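# Divide tall magnet-block stack into two equal stacks

## Task

Break the tall pile of magnet blocks into two tidy piles of matching height standing on the bench. The neighbouring row of blocks must stay upright and mostly bunched together. Both piles must stand on their own at the end, not because a gripper holds them. Finally open the grippers and pull the arms away.

## Robot and tools

Robot: two arms, left_arm and right_arm, each with a parallel two-finger gripper. Base positions in the scene frame: left_arm at (+0.033, +0.317, 0) m, right_arm at (-0.010, -0.281, 0) m, each turned a few degrees about z. The names do not refer to sides of any camera image.

Frame: one shared scene frame for everything. Origin sits on the table top midway between the arms, +z is up, +x points out across the table, and left_arm is on the +y side. All positions are in metres; orientations are quaternions written w first (qw, qx, qy, qz). A gripper's fingers extend along its own +z axis and close along its own y axis. The reported end_effector_position is the point between the pads, roughly 1 cm short of the fingertips. Printed positions may be a little wrong, more so when an arm reaches far, and motions tend to stop about a centimetre low.

Row format (used by both execute_actions and move): 16 plain numbers covering both arms even if only one moves. First the left_arm block: x, y, z, qw, qx, qy, qz, opening; then the same eight for right_arm. x, y, z and the quaternion are an absolute target pose in the scene frame, not an offset. opening runs from -1 (closed) to +1 (fully open, 0.094 m). A row is refused outright if any target lies over 0.6 m from that arm's last reported position along any gripper axis. Each control step the command is also trimmed to at most 70 mm and 16 degrees away from the measured pose; if both cannot be met, position wins. To keep an arm still, repeat its last reported position, its intended quaternion (not a drifted reading) and its opening in every call.

execute_actions: argument actions is a list holding zero or one item. An empty list just returns the current state. An action item is {"rows": [...], "steps": n}: up to 15 rows, n from 1 to 15 (default 15), each step lasting 1/30 s; one row per step, with the final row reused if rows run out. A wait item is {"steps": n} with n up to 300, counted from the previous result, so thinking time eats into it. Optional pictures (true/false) toggles the camera images. After an action ends, each arm only carries on to its last trimmed pose, so check the result and send the remainder next.

move: target is one 16-number row as above; speed is the path top speed in m/s, 0.002 to 0.5 (default 0.25), with turning capped at twice that value in rad/s. Both grippers travel straight lines that finish together, lasting 0.5 to 10 s (cut short at 10 s). The opening is applied as the move begins. Paths do not avoid obstacles or the other arm, and grippers may lag, drift, or overshoot speed near full arm extension. Faster contact and targets set deeper past a surface both mean harder impacts. The result adds a move: line giving the ending (done, off_target, moving, held, fault), any limits (paced = target clipped; held = some steps blocked, after which motion can jump fast), and each gripper's distance from its target.

wait: seconds from 0 to 10; the robot gets nothing new meanwhile, though fingers keep finishing their travel.

zoom_image: camera is one of cam_high, cam_low, cam_left_wrist, cam_right_wrist (each 504x504); region is [x0, y0, x1, y1] in pixels from the top-left, no larger than 504 by 504.

read_manual: section "licences" returns licence text only; no motion.

finished_scene: scene is the number of the current scene; it closes that scene permanently and reports success, so call it only once the piles are stable and the arms are clear.

Reading results: the state line lists each gripper's position and quaternion. grip_measured is the finger opening on the command scale (last Joint positions value is the opening in metres; each gripper reads up to about 1 mm off). To hold a block, command roughly 0.03 below grip_measured; smaller gaps grip more gently. Pad force tops out near 50 to 62 N. "pose unreachable" means the clearance check altered or stopped a command for the named arm; HELD marks steps where a row was not fully applied. A "Hand target" line shows where the controller is currently steering. Joint torques include gravity load and offsets, so they are noisy evidence of contact. MOTOR HOT appears at 75 °C; at 90 °C the arm halts for 10 s, and at 100 °C it goes limp and drops. Avoid long loaded holds. FAULT lines mean a stopped arm.

Joint limits (rad): waist -2.618 to 3.054, shoulder 0 to 3.142, elbow 0 to 3.142, wrist pitch -1.571 to 1.571, wrist yaw -1.571 to 1.571, wrist roll -2.094 to 2.094.

Cautions: never let blocks leave the table, never drop or slam blocks, and avoid shoving hard into the pile or the neighbouring row. Keep the two arms from colliding or pressing on each other. Expect occasional outside tugs on a held block or nudges to loose ones. Smooth, economical motion is preferred.

Each tool is called after ">>>" as name(argument=value, ...), one argument or row to a line, values as JSON.

## Session

>>> execute_actions(
  actions=[],
)

Scene clock: 0.00 s of 4600.00 s.
left_arm: end_effector_position=(+0.2365, +0.0204, +0.1646) grip_measured=+1.000 end_effector_quat_wxyz=(+0.621, +0.410, +0.593, -0.307) | right_arm: end_effector_position=(+0.4565, -0.0757, +0.1956) grip_measured=+1.000 end_effector_quat_wxyz=(+0.595, -0.523, +0.491, -0.362)
Joint positions: left_arm=[-0.976  1.344  0.182  1.121  0.181  0.154  0.094] | right_arm=[ 0.581  1.8    0.806  0.963  0.22  -1.357  0.094]
Joint velocities: left_arm=[-0.002 -0.002 -0.027 -0.037  0.11  -0.081  0.   ] | right_arm=[ 0.002 -0.007 -0.012 -0.037  0.007 -0.007  0.   ]
Joint torques (N m, as the arm reports them, + toward a larger angle): no reading
Motor temperatures (°C, as the motors report them): left_arm=[24 23 23 22 21 21] | right_arm=[20 23 23 24 21 23]
Hand target (left_arm): +0.237, +0.019, +0.171; +0.627, +0.408, +0.587, -0.309
Hand target (right_arm): +0.457, -0.075, +0.202; +0.600, -0.518, +0.490, -0.362

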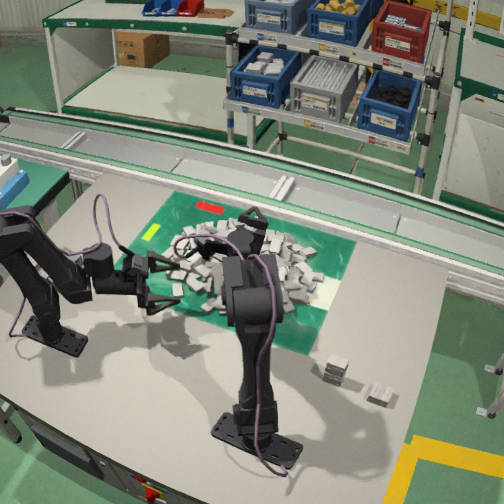

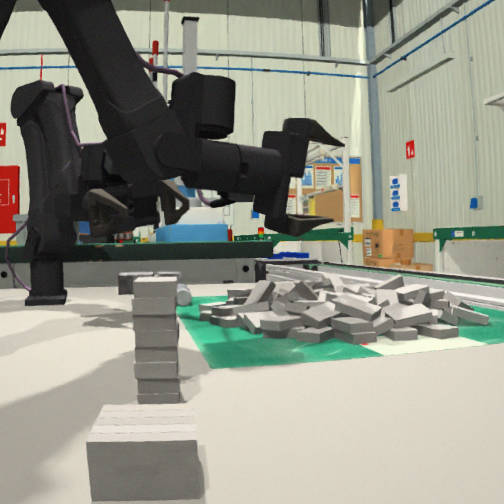

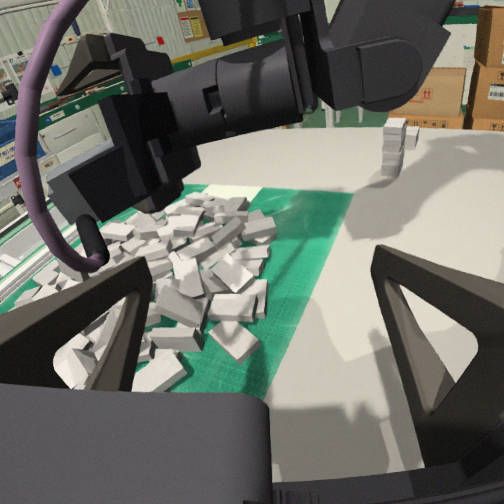

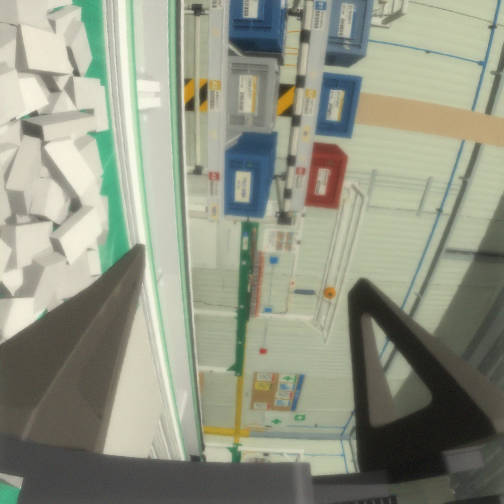

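>>> zoom_image(
  camera="cam_low",
  region=[60, 260, 260, 504],
)

>>> zoom_image(
  camera="cam_high",
  region=[280, 320, 440, 440],
)

Region (60, 260, 260, 504) of cam_low's 504x504 image, scaled by 2.066, with more detail than that image has; it fills the left 413 columns of this view, and the rest is white.

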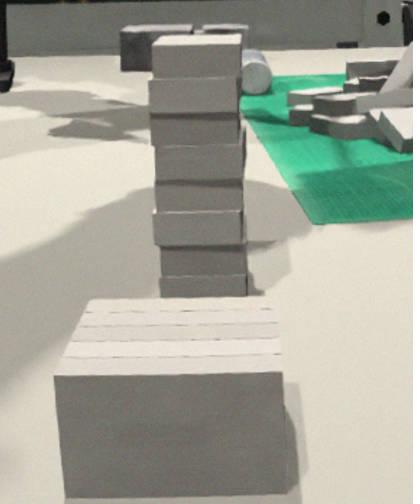

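Region (280, 320, 440, 440) of cam_high's 504x504 image, scaled by 3.150, with more detail than that image has; it fills the top 378 rows of this view, and the rest is white.

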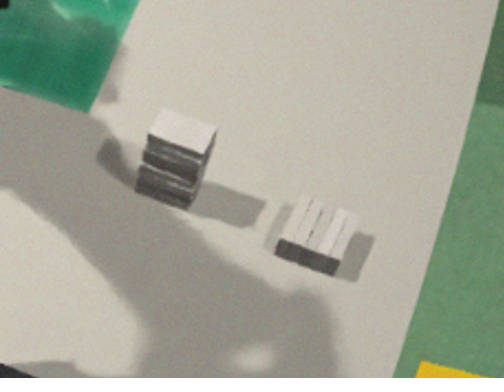

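>>> move(
  target=[0.2,0.15,0.2,0.621,0.41,0.593,-0.307,1,0.22,-0.36,0.22,0,0.707,0.707,0,1],
)

Scene clock: 10.93 s of 4600.00 s.
left_arm: end_effector_position=(+0.2006, +0.1500, +0.1828) grip_measured=+1.000 end_effector_quat_wxyz=(+0.607, +0.412, +0.608, -0.303) | right_arm: end_effector_position=(+0.2185, -0.3606, +0.2160) grip_measured=+1.000 end_effector_quat_wxyz=(-0.321, +0.704, -0.053, +0.632)
Joint positions: left_arm=[-0.254  0.21   0.098 -0.016  0.895  0.232  0.094] | right_arm=[-1.079  1.215  0.152  1.57  -1.563 -2.088  0.094]
Joint velocities: left_arm=[ 0.022 -0.007 -0.002  0.007  0.051  0.081  0.   ] | right_arm=[-0.002 -0.007 -0.007  0.022 -0.007  0.022  0.   ]
Joint torques (N m, as the arm reports them, + toward a larger angle): left_arm=[ 0.91  0.19 10.87  1.67  0.18  0.06] | right_arm=[-0.5  -3.48  3.55  0.9   0.23 -0.08]
Motor temperatures (°C, as the motors report them): left_arm=[24 23 25 25 21 21] | right_arm=[20 24 24 27 21 23]
Hand target (left_arm): +0.197, +0.151, +0.197; +0.620, +0.419, +0.593, -0.298
Hand target (right_arm): +0.215, -0.357, +0.214; -0.316, +0.705, -0.052, +0.633
Off the commanded pose (left_arm): 0.017 m, 2 deg.
Off the commanded pose (right_arm): 0.004 m, 125 deg; orientation clipped at the last step of the last action.
joint sent to its limit (right arm) — the command would take joint 4 (wrist pitch) past its upper limit, joint 5 (wrist yaw) past its lower limit and joint 6 (wrist roll) past its lower limit, so those joints were sent only as far as their limits.
After step 90, 1.20 s passed at rest.
move: off_target (left_arm, right_arm); limits=paced

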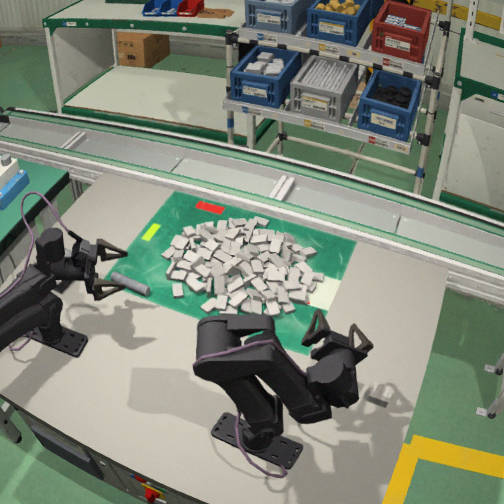

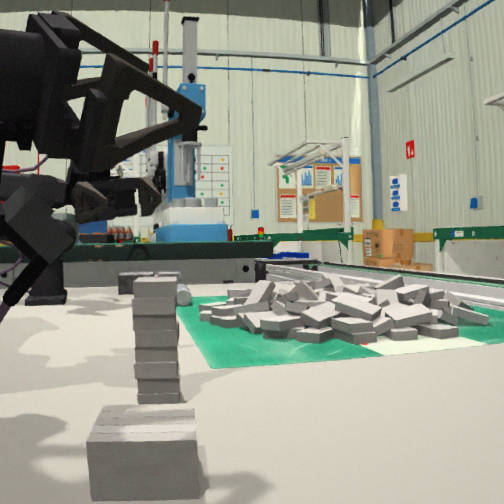

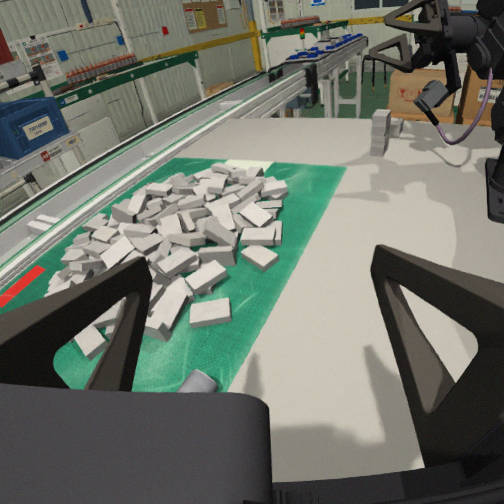

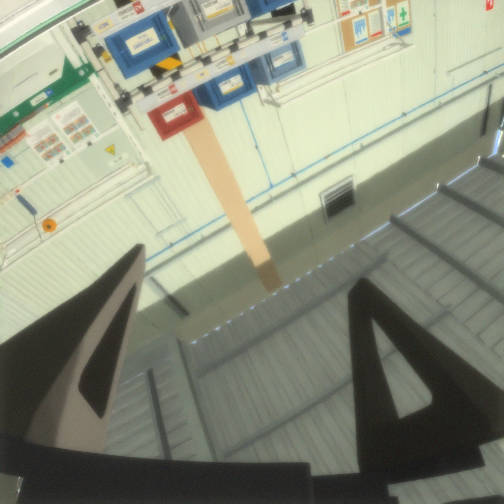

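Wrong way round. Undo upward.

>>> move(
  target=[0.25,0.15,0.2,0.621,0.41,0.593,-0.307,1,0.35,-0.2,0.38,0.595,-0.523,0.491,-0.362,1],
)

>>> move(
  target=[0.25,0.15,0.2,0.621,0.41,0.593,-0.307,1,0.3,-0.3,0.25,0.3,0,0.954,0,1],
)

>>> move(
  target=[0.25,0.15,0.2,0.621,0.41,0.593,-0.307,1,0.24,-0.36,0.17,0,0.707,0.707,0,1],
)

Scene clock: 16.37 s of 4600.00 s.
left_arm: end_effector_position=(+0.2472, +0.1499, +0.1888) grip_measured=+1.000 end_effector_quat_wxyz=(+0.613, +0.408, +0.602, -0.308) | right_arm: end_effector_position=(+0.3477, -0.2035, +0.3760) grip_measured=+1.000 end_effector_quat_wxyz=(+0.603, -0.518, +0.488, -0.361)
Joint positions: left_arm=[-0.193  0.717  0.13   0.485  0.96   0.214  0.094] | right_arm=[ 0.242  0.964  0.897  0.055 -0.124 -1.356  0.094]
Joint velocities: left_arm=[ 0.007 -0.012 -0.007 -0.037  0.007 -0.007  0.   ] | right_arm=[-0.007  0.007  0.002 -0.051 -0.022  0.037  0.   ]
Joint torques (N m, as the arm reports them, + toward a larger angle): left_arm=[ 0.8   0.83 10.42  1.85  0.17 -0.05] | right_arm=[ 0.52 -1.53 10.17  1.66  0.05  0.15]
Motor temperatures (°C, as the motors report them): left_arm=[24 23 26 26 21 21] | right_arm=[20 24 25 27 21 23]
Hand target (left_arm): +0.251, +0.150, +0.200; +0.621, +0.411, +0.593, -0.306
Hand target (right_arm): +0.349, -0.202, +0.386; +0.607, -0.511, +0.491, -0.359
Off the commanded pose (left_arm): 0.012 m, 1 deg.
Off the commanded pose (right_arm): 0.006 m, 1 deg.
move: off_target (left_arm)

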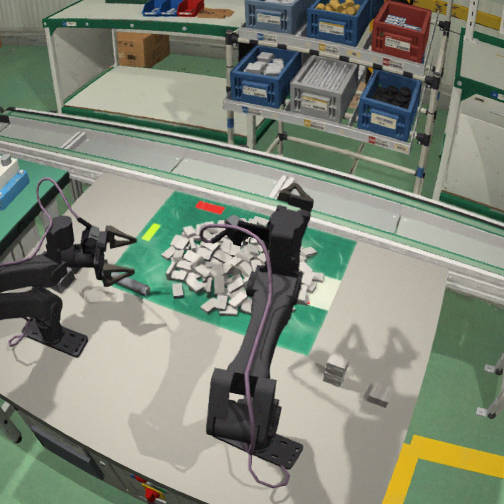

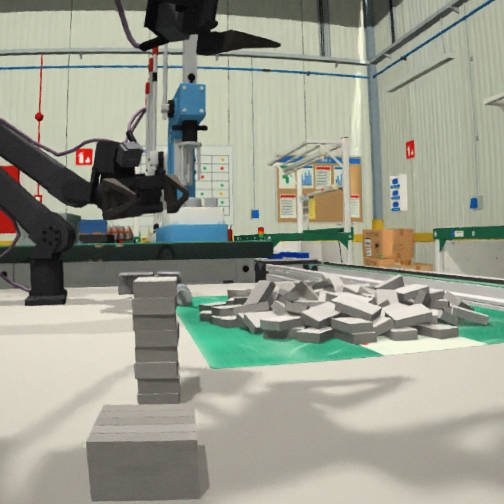

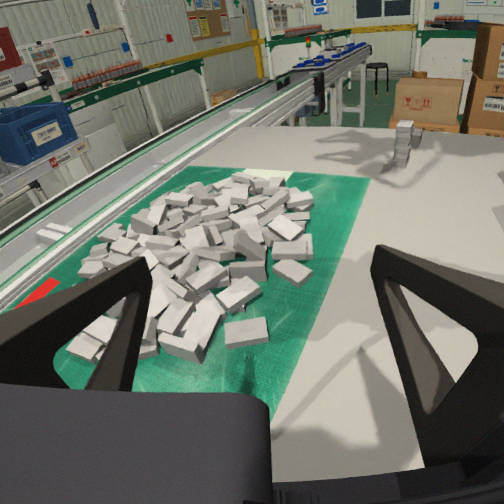

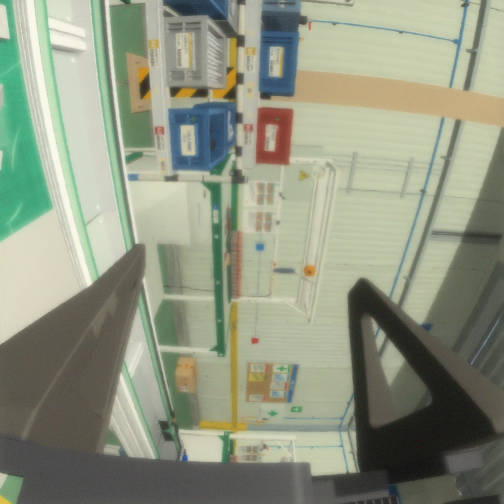

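Scene clock: 20.40 s of 4600.00 s.
left_arm: end_effector_position=(+0.2472, +0.1499, +0.1888) grip_measured=+1.000 end_effector_quat_wxyz=(+0.612, +0.407, +0.603, -0.309) | right_arm: end_effector_position=(+0.3005, -0.2986, +0.2381) grip_measured=+1.000 end_effector_quat_wxyz=(+0.294, -0.009, +0.956, -0.011)
Joint positions: left_arm=[-0.193  0.717  0.13   0.485  0.96   0.21   0.094] | right_arm=[ 0.017  1.226  1.293 -1.041 -0.025 -0.085  0.094]
Joint velocities: left_arm=[-0.002 -0.002 -0.007  0.066 -0.022  0.007  0.   ] | right_arm=[-0.012 -0.012  0.007  0.007  0.007 -0.051  0.   ]
Joint torques (N m, as the arm reports them, + toward a larger angle): left_arm=[ 0.63  0.18 10.06  1.83  0.15 -0.05] | right_arm=[-0.63 -3.14  9.35  1.09 -0.13  0.08]
Motor temperatures (°C, as the motors report them): left_arm=[24 23 26 26 21 21] | right_arm=[20 24 25 28 21 23]
Hand target (left_arm): +0.249, +0.150, +0.200; +0.621, +0.410, +0.593, -0.307
Hand target (right_arm): +0.303, -0.299, +0.247; +0.301, -0.002, +0.954, -0.005
Off the commanded pose (left_arm): 0.012 m, 2 deg.
Off the commanded pose (right_arm): 0.012 m, 2 deg.
move: off_target (left_arm, right_arm)

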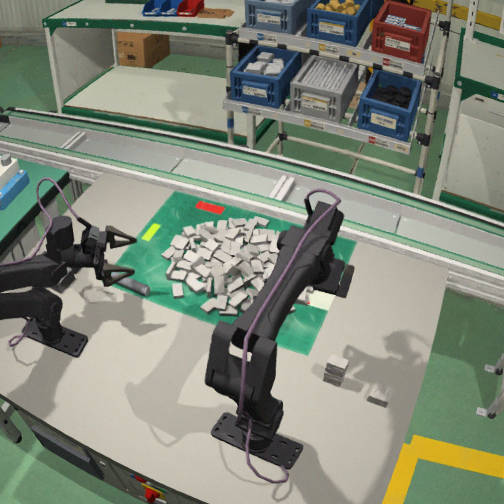

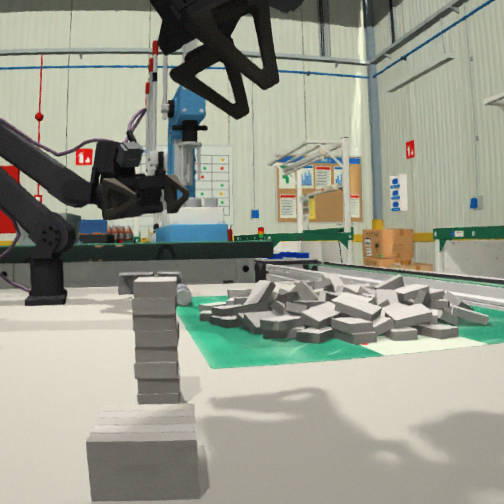

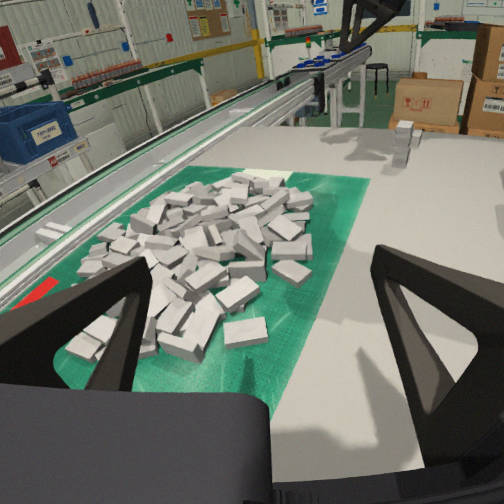

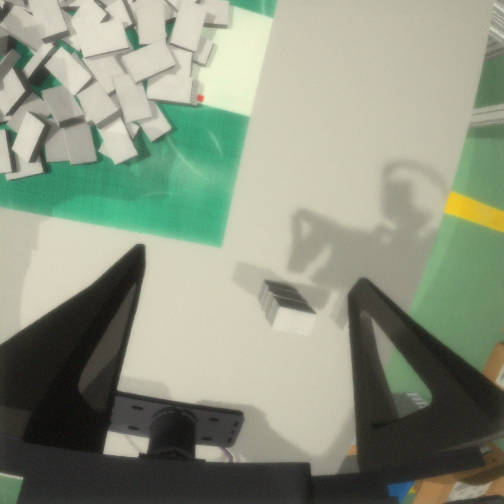

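Scene clock: 24.27 s of 4600.00 s.
left_arm: end_effector_position=(+0.2472, +0.1499, +0.1888) grip_measured=+1.000 end_effector_quat_wxyz=(+0.612, +0.407, +0.603, -0.309) | right_arm: end_effector_position=(+0.2368, -0.3581, +0.1596) grip_measured=+1.000 end_effector_quat_wxyz=(-0.002, +0.700, +0.714, -0.009)
Joint positions: left_arm=[-0.193  0.717  0.13   0.485  0.96   0.21   0.094] | right_arm=[-0.205  1.535  1.396 -1.443  0.014  1.253  0.094]
Joint velocities: left_arm=[ 0.002 -0.002 -0.007 -0.066 -0.154 -0.066  0.   ] | right_arm=[ 0.027 -0.007 -0.012  0.022 -0.022  0.022  0.   ]
Joint torques (N m, as the arm reports them, + toward a larger angle): left_arm=[ 0.61  0.2  10.06  1.82  0.16 -0.05] | right_arm=[-0.46 -5.39  8.8   0.04 -0.08  0.08]
Motor temperatures (°C, as the motors report them): left_arm=[24 23 26 27 21 21] | right_arm=[20 24 26 27 21 23]
Hand target (left_arm): +0.249, +0.150, +0.200; +0.621, +0.410, +0.593, -0.307
Hand target (right_arm): +0.241, -0.360, +0.167; +0.002, +0.707, +0.708, -0.003
Off the commanded pose (left_arm): 0.012 m, 2 deg.
Off the commanded pose (right_arm): 0.011 m, 2 deg.
move: off_target (left_arm, right_arm)

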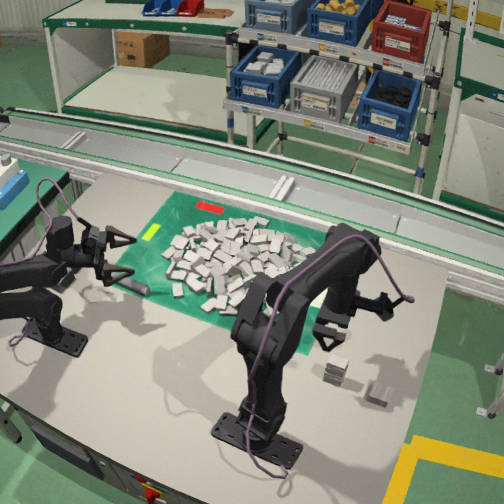

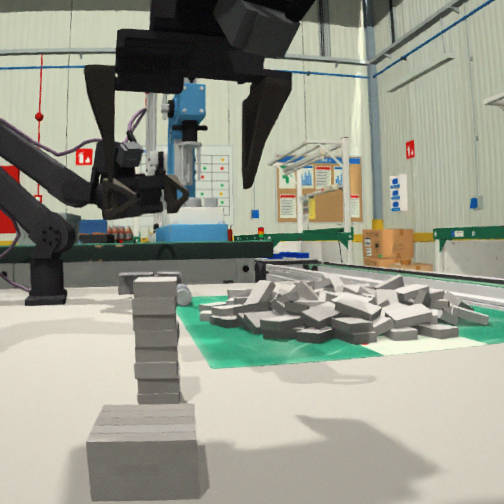

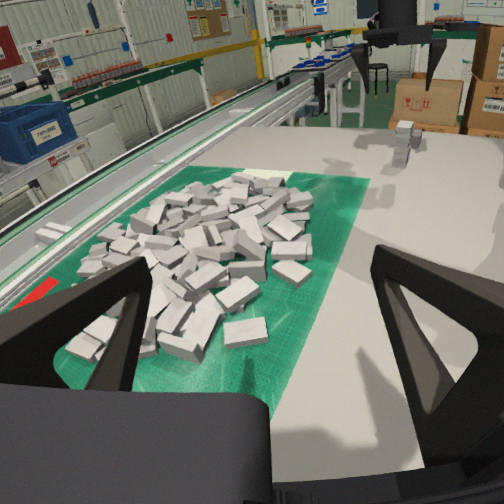

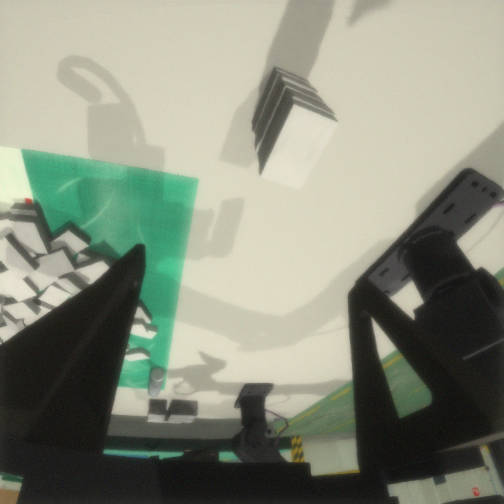

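>>> move(
  target=[0.25,0.15,0.2,0.621,0.41,0.593,-0.307,1,0.228,-0.37,0.11,0,0.707,0.707,0,1],
  speed=0.1,
)

Scene clock: 26.57 s of 4600.00 s.
left_arm: end_effector_position=(+0.2472, +0.1499, +0.1888) grip_measured=+1.000 end_effector_quat_wxyz=(+0.612, +0.407, +0.603, -0.309) | right_arm: end_effector_position=(+0.2300, -0.3699, +0.1087) grip_measured=+1.000 end_effector_quat_wxyz=(-0.008, +0.708, +0.706, -0.008)
Joint positions: left_arm=[-0.193  0.717  0.13   0.485  0.96   0.21   0.094] | right_arm=[-0.261  1.535  1.194 -1.252  0.008  1.22   0.094]
Joint velocities: left_arm=[ 0.002 -0.002 -0.012  0.051 -0.007 -0.051  0.   ] | right_arm=[-0.007 -0.017 -0.002 -0.007  0.022 -0.037  0.   ]
Joint torques (N m, as the arm reports them, + toward a larger angle): left_arm=[ 0.61  0.21 10.07  1.83  0.16 -0.05] | right_arm=[-0.38 -7.88  4.73  0.27 -0.08 -0.11]
Motor temperatures (°C, as the motors report them): left_arm=[24 23 27 27 21 21] | right_arm=[20 24 26 27 21 23]
Hand target (left_arm): +0.249, +0.150, +0.200; +0.621, +0.410, +0.593, -0.307
Hand target (right_arm): +0.229, -0.370, +0.110; +0.000, +0.707, +0.707, -0.001
Off the commanded pose (left_arm): 0.012 m, 2 deg.
Off the commanded pose (right_arm): 0.002 m, 1 deg.
move: off_target (left_arm)

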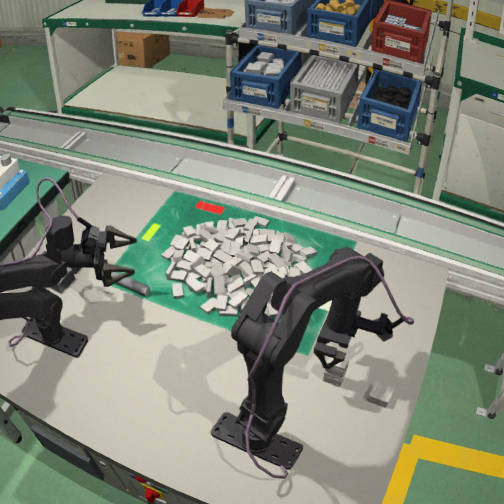

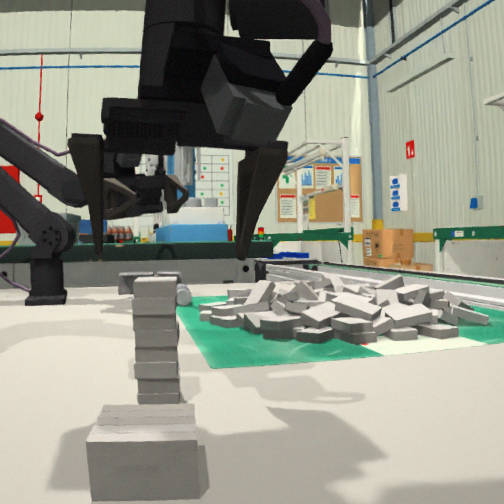

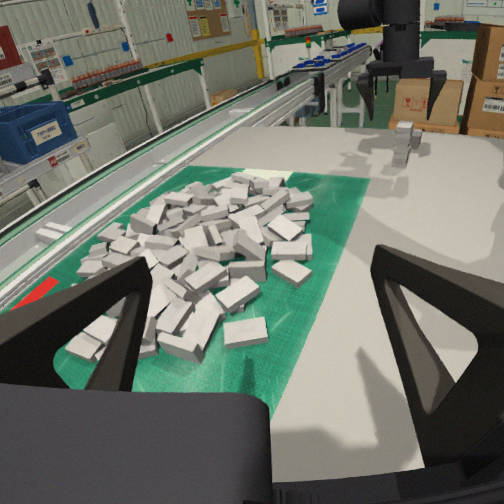

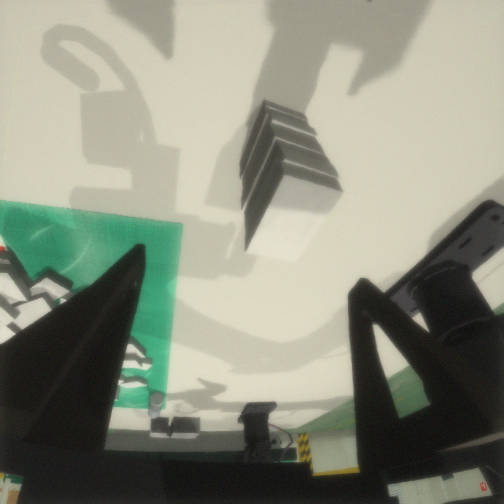

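>>> move(
  target=[0.25,0.15,0.2,0.621,0.41,0.593,-0.307,1,0.217,-0.385,0.085,0,0.749,0.663,0,0.4],
  speed=0.05,
)

Scene clock: 29.80 s of 4600.00 s.
left_arm: end_effector_position=(+0.2472, +0.1499, +0.1888) grip_measured=+1.000 end_effector_quat_wxyz=(+0.612, +0.407, +0.603, -0.309) | right_arm: end_effector_position=(+0.2181, -0.3847, +0.0830) grip_measured=+0.402 end_effector_quat_wxyz=(-0.011, +0.742, +0.670, -0.009)
Joint positions: left_arm=[-0.193  0.717  0.13   0.485  0.96   0.21   0.094] | right_arm=[-0.334  1.535  1.09  -1.154  0.008  1.248  0.066]
Joint velocities: left_arm=[ 0.017  0.002 -0.017 -0.037  0.037 -0.066  0.   ] | right_arm=[-0.012 -0.002  0.012  0.022  0.037  0.037 -0.   ]
Joint torques (N m, as the arm reports them, + toward a larger angle): left_arm=[ 0.61  0.17 10.04  1.83  0.15 -0.05] | right_arm=[-0.47 -8.23  4.6   0.24 -0.02  0.1 ]
Motor temperatures (°C, as the motors report them): left_arm=[24 23 27 27 21 21] | right_arm=[20 25 26 27 21 23]
Hand target (left_arm): +0.249, +0.150, +0.200; +0.621, +0.410, +0.593, -0.307
Hand target (right_arm): +0.217, -0.385, +0.085; +0.000, +0.749, +0.663, -0.001
Off the commanded pose (left_arm): 0.012 m, 2 deg.
Off the commanded pose (right_arm): 0.002 m, 2 deg.
move: off_target (left_arm)

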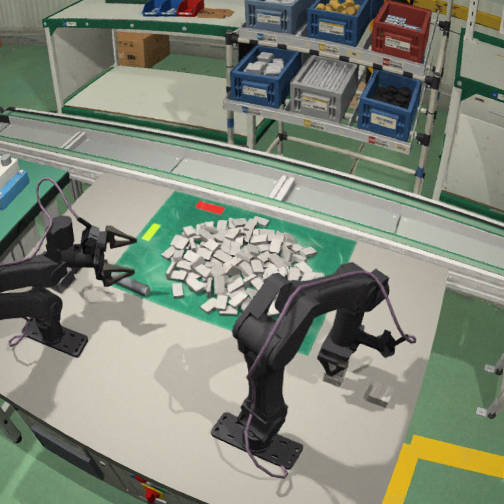

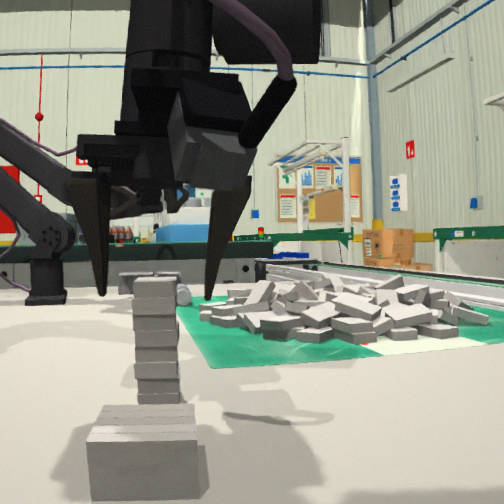

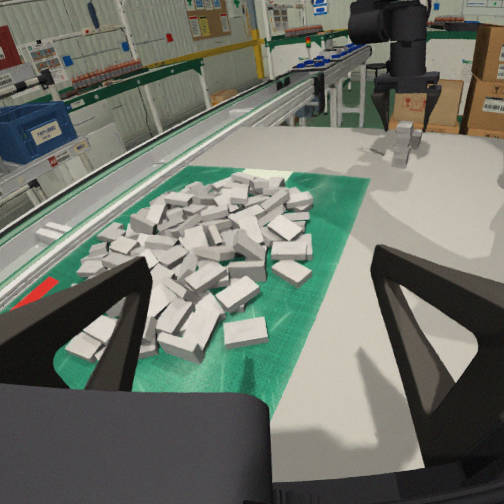

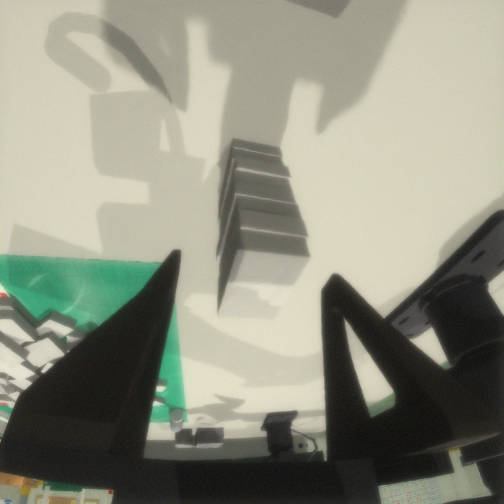

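>>> move(
  target=[0.25,0.15,0.2,0.621,0.41,0.593,-0.307,1,0.216,-0.382,0.06,0,0.73,0.683,0,0.0],
  speed=0.04,
)

>>> zoom_image(
  camera="cam_low",
  region=[60, 240, 260, 440],
)

Scene clock: 34.47 s of 4600.00 s.
left_arm: end_effector_position=(+0.2472, +0.1499, +0.1888) grip_measured=+1.000 end_effector_quat_wxyz=(+0.612, +0.407, +0.603, -0.309) | right_arm: end_effector_position=(+0.2174, -0.3841, +0.0616) grip_measured=+0.002 end_effector_quat_wxyz=(-0.003, +0.734, +0.679, -0.005)
Joint positions: left_arm=[-0.193  0.717  0.13   0.485  0.96   0.21   0.094] | right_arm=[-0.334  1.535  1.003 -1.049  0.006  1.224  0.047]
Joint velocities: left_arm=[-0.012 -0.017 -0.027  0.007  0.081 -0.022  0.   ] | right_arm=[-0.002 -0.002 -0.032 -0.007  0.051 -0.022  0.001]
Joint torques (N m, as the arm reports them, + toward a larger angle): left_arm=[ 0.62  0.19 10.08  1.83  0.15 -0.05] | right_arm=[ 0.16 -6.7   4.58  0.32 -0.08 -0.07]
Motor temperatures (°C, as the motors report them): left_arm=[24 23 27 27 21 21] | right_arm=[20 25 25 26 21 23]
Hand target (left_arm): +0.249, +0.150, +0.200; +0.621, +0.410, +0.593, -0.307
Hand target (right_arm): +0.217, -0.382, +0.060; -0.000, +0.730, +0.683, -0.000
Off the commanded pose (left_arm): 0.012 m, 2 deg.
Off the commanded pose (right_arm): 0.003 m, 1 deg.
After step 90, 0.63 s passed at rest.
move: off_target (left_arm)

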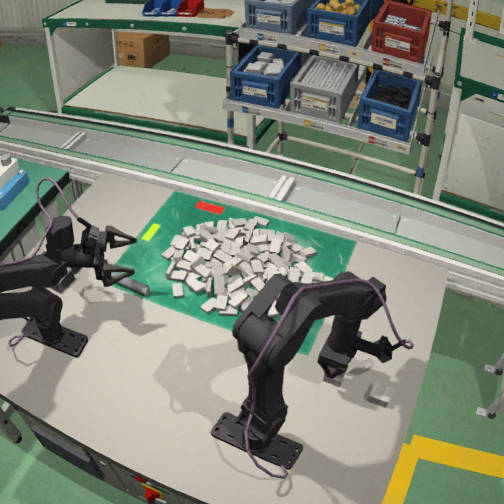

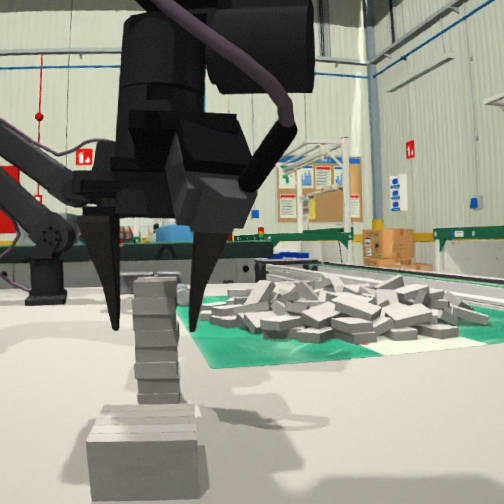

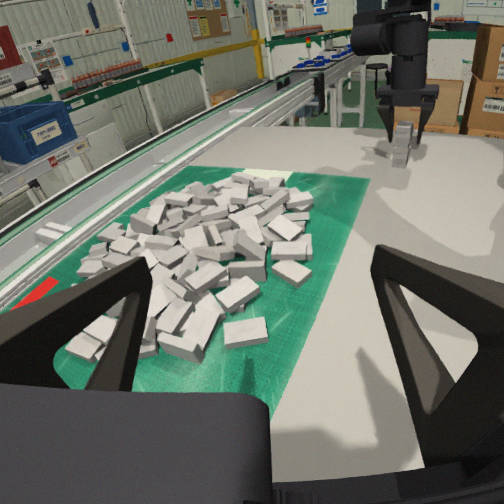

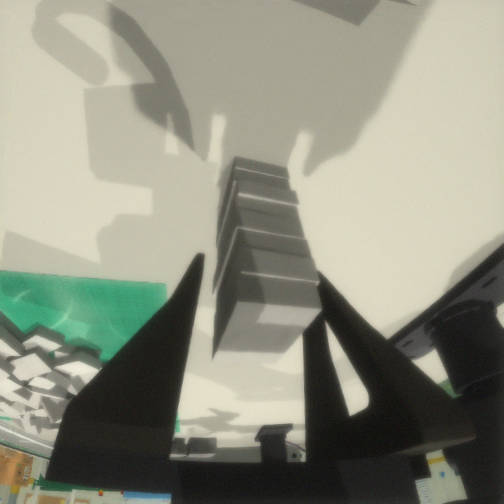

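Region (60, 240, 260, 440) of cam_low's 504x504 image, scaled by 2.520, with more detail than that image has.

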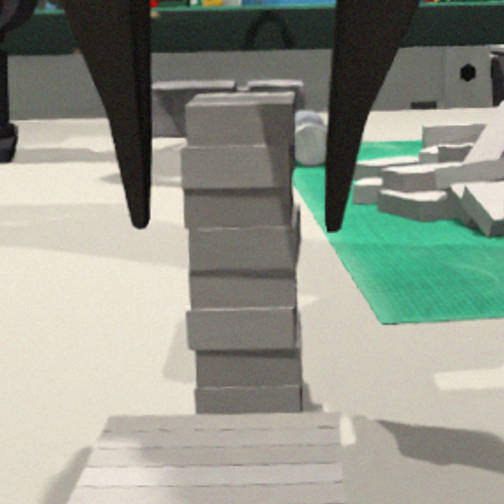

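>>> move(
  target=[0.25,0.15,0.2,0.621,0.41,0.593,-0.307,1,0.217,-0.382,0.055,0,0.73,0.683,0,-0.2],
  speed=0.02,
)

>>> move(
  target=[0.25,0.15,0.2,0.621,0.41,0.593,-0.307,1,0.217,-0.382,0.055,0,0.73,0.683,0,-0.5],
)

>>> move(
  target=[0.25,0.15,0.2,0.621,0.41,0.593,-0.307,1,0.217,-0.382,0.085,0,0.73,0.683,0,-0.5],
  speed=0.03,
)

>>> zoom_image(
  camera="cam_low",
  region=[60, 220, 260, 420],
)

Scene clock: 39.03 s of 4600.00 s.
left_arm: end_effector_position=(+0.2472, +0.1499, +0.1888) grip_measured=+1.000 end_effector_quat_wxyz=(+0.612, +0.407, +0.603, -0.309) | right_arm: end_effector_position=(+0.2221, -0.3862, +0.0616) grip_measured=-0.198 end_effector_quat_wxyz=(+0.006, +0.734, +0.679, -0.001)
Joint positions: left_arm=[-0.193  0.717  0.13   0.485  0.96   0.21   0.094] | right_arm=[-0.334  1.535  1.003 -1.028  0.006  1.223  0.038]
Joint velocities: left_arm=[-0.002 -0.002 -0.007 -0.081 -0.051 -0.022  0.   ] | right_arm=[ 0.022 -0.012  0.002 -0.022 -0.022 -0.022 -0.001]
Joint torques (N m, as the arm reports them, + toward a larger angle): left_arm=[ 0.61  0.18 10.07  1.83  0.15 -0.05] | right_arm=[ 0.12 -6.33  3.7   0.3  -0.06 -0.11]
Motor temperatures (°C, as the motors report them): left_arm=[24 23 27 28 21 21] | right_arm=[20 25 25 26 21 23]
Hand target (left_arm): +0.249, +0.150, +0.200; +0.621, +0.410, +0.593, -0.307
Hand target (right_arm): +0.217, -0.382, +0.055; -0.000, +0.730, +0.683, -0.000
Off the commanded pose (left_arm): 0.012 m, 2 deg.
Off the commanded pose (right_arm): 0.009 m, 1 deg.
After step 90, 0.67 s passed at rest.
move: off_target (left_arm)

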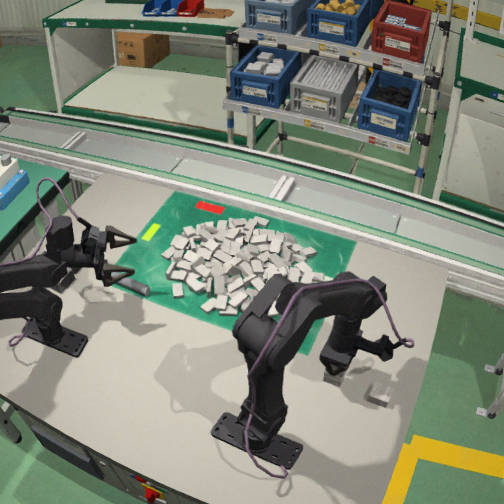

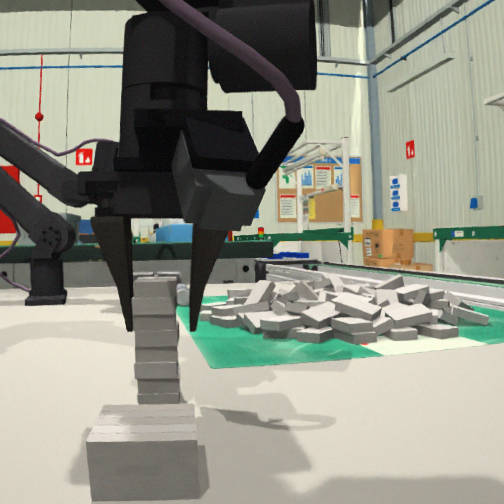

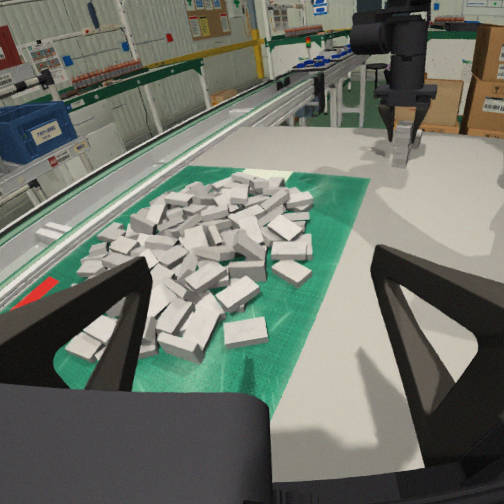

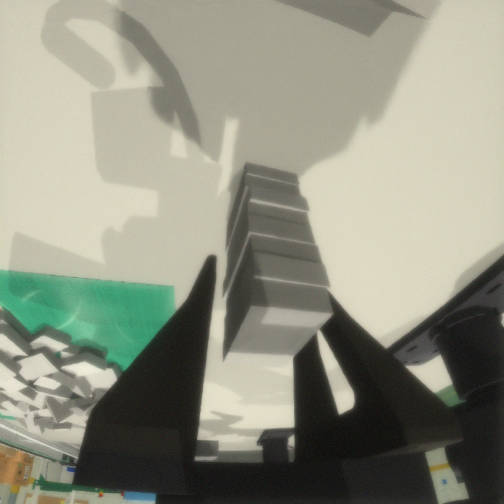

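Scene clock: 39.73 s of 4600.00 s.
left_arm: end_effector_position=(+0.2472, +0.1499, +0.1888) grip_measured=+1.000 end_effector_quat_wxyz=(+0.612, +0.407, +0.603, -0.309) | right_arm: end_effector_position=(+0.2213, -0.3859, +0.0611) grip_measured=-0.460 end_effector_quat_wxyz=(+0.005, +0.734, +0.679, -0.001)
Joint positions: left_arm=[-0.193  0.717  0.13   0.485  0.96   0.21   0.094] | right_arm=[-0.334  1.535  1.001 -1.029  0.006  1.223  0.025]
Joint velocities: left_arm=[ 0.007  0.012 -0.002  0.007  0.051 -0.066  0.   ] | right_arm=[-0.002 -0.007 -0.007 -0.066  0.081 -0.051 -0.001]
Joint torques (N m, as the arm reports them, + toward a larger angle): left_arm=[ 0.61  0.19 10.05  1.83  0.16 -0.04] | right_arm=[ 0.04 -6.17  3.58  0.38 -0.07 -0.14]
Motor temperatures (°C, as the motors report them): left_arm=[24 23 27 28 21 21] | right_arm=[20 25 25 26 21 23]
Hand target (left_arm): +0.249, +0.150, +0.200; +0.621, +0.410, +0.593, -0.307
Hand target (right_arm): +0.217, -0.382, +0.055; -0.000, +0.730, +0.683, -0.000
Off the commanded pose (left_arm): 0.012 m, 2 deg.
Off the commanded pose (right_arm): 0.008 m, 1 deg.
move: off_target (left_arm)

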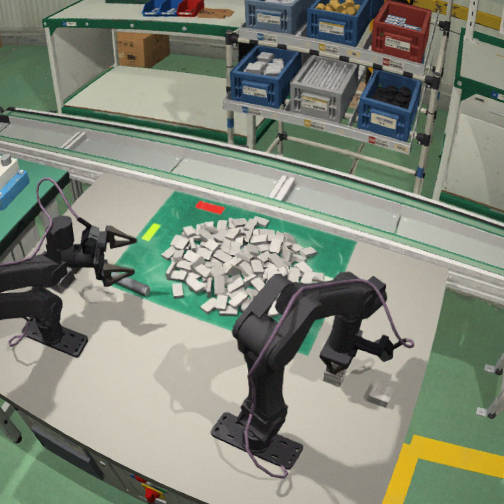

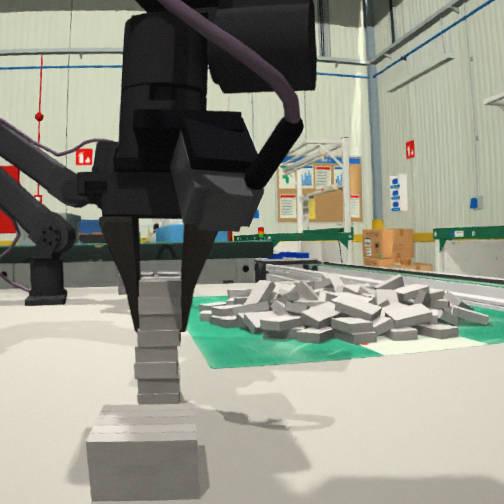

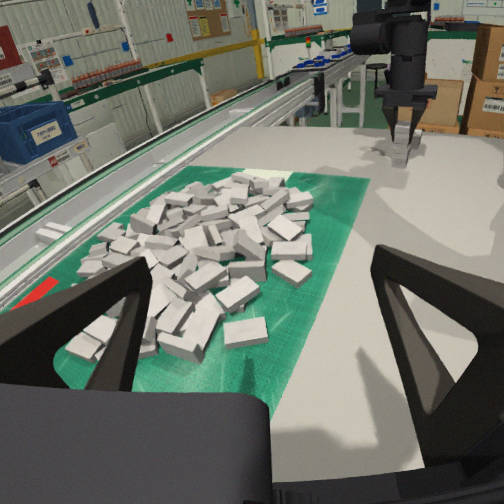

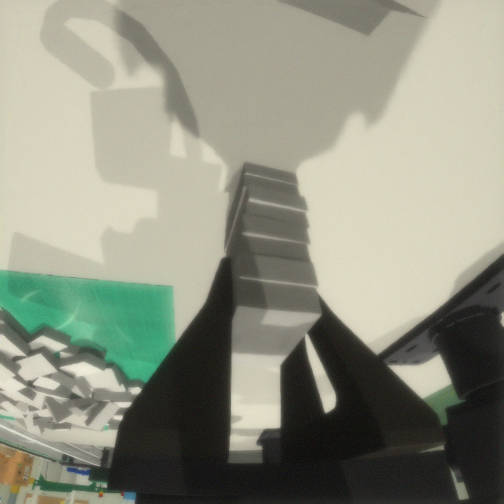

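Scene clock: 40.93 s of 4600.00 s.
left_arm: end_effector_position=(+0.2472, +0.1499, +0.1888) grip_measured=+1.000 end_effector_quat_wxyz=(+0.612, +0.407, +0.603, -0.309) | right_arm: end_effector_position=(+0.2039, -0.3778, +0.0639) grip_measured=-0.460 end_effector_quat_wxyz=(-0.027, +0.734, +0.679, -0.014)
Joint positions: left_arm=[-0.193  0.717  0.13   0.485  0.96   0.21   0.094] | right_arm=[-0.334  1.525  1.001 -1.109  0.005  1.223  0.025]
Joint velocities: left_arm=[ 0.002 -0.012 -0.007 -0.022 -0.007 -0.081  0.   ] | right_arm=[ 0.012  0.002 -0.007  0.007  0.007 -0.007  0.   ]
Joint torques (N m, as the arm reports them, + toward a larger angle): left_arm=[ 0.6   0.17 10.06  1.84  0.16 -0.04] | right_arm=[ 0.08 -8.15 10.03 -0.1  -0.05 -0.11]
Motor temperatures (°C, as the motors report them): left_arm=[24 23 27 28 21 21] | right_arm=[20 25 25 26 21 23]
Hand target (left_arm): +0.249, +0.150, +0.200; +0.621, +0.410, +0.593, -0.307
Hand target (right_arm): +0.216, -0.381, +0.084; +0.000, +0.730, +0.683, +0.000
Off the commanded pose (left_arm): 0.012 m, 2 deg.
Off the commanded pose (right_arm): 0.025 m, 4 deg.
move: off_target (left_arm, right_arm)

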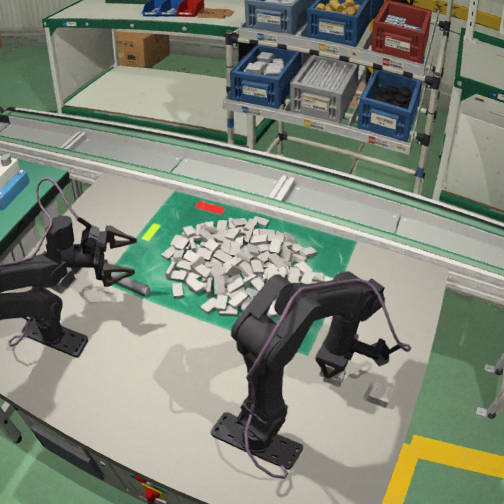

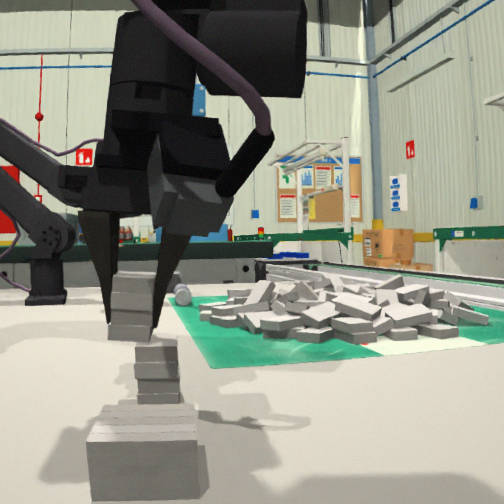

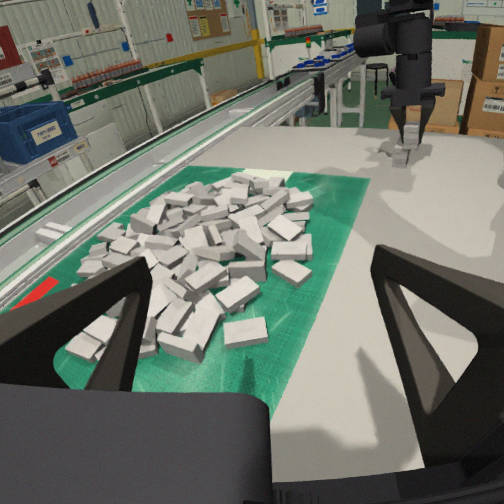

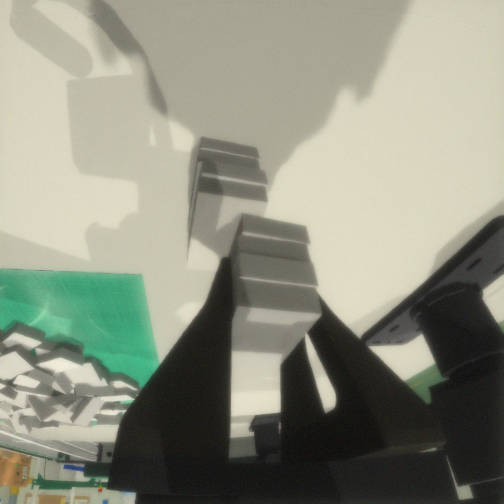

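Region (60, 220, 260, 420) of cam_low's 504x504 image, scaled by 2.520, with more detail than that image has.

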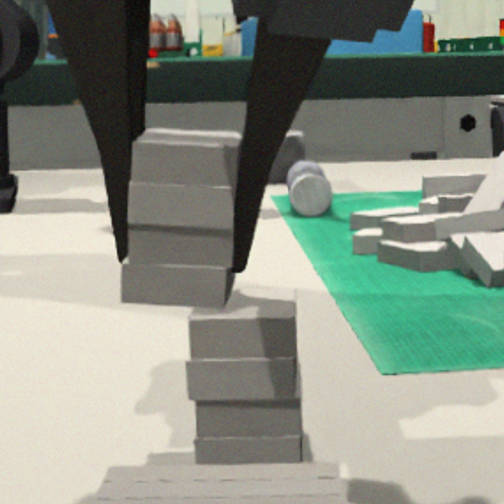

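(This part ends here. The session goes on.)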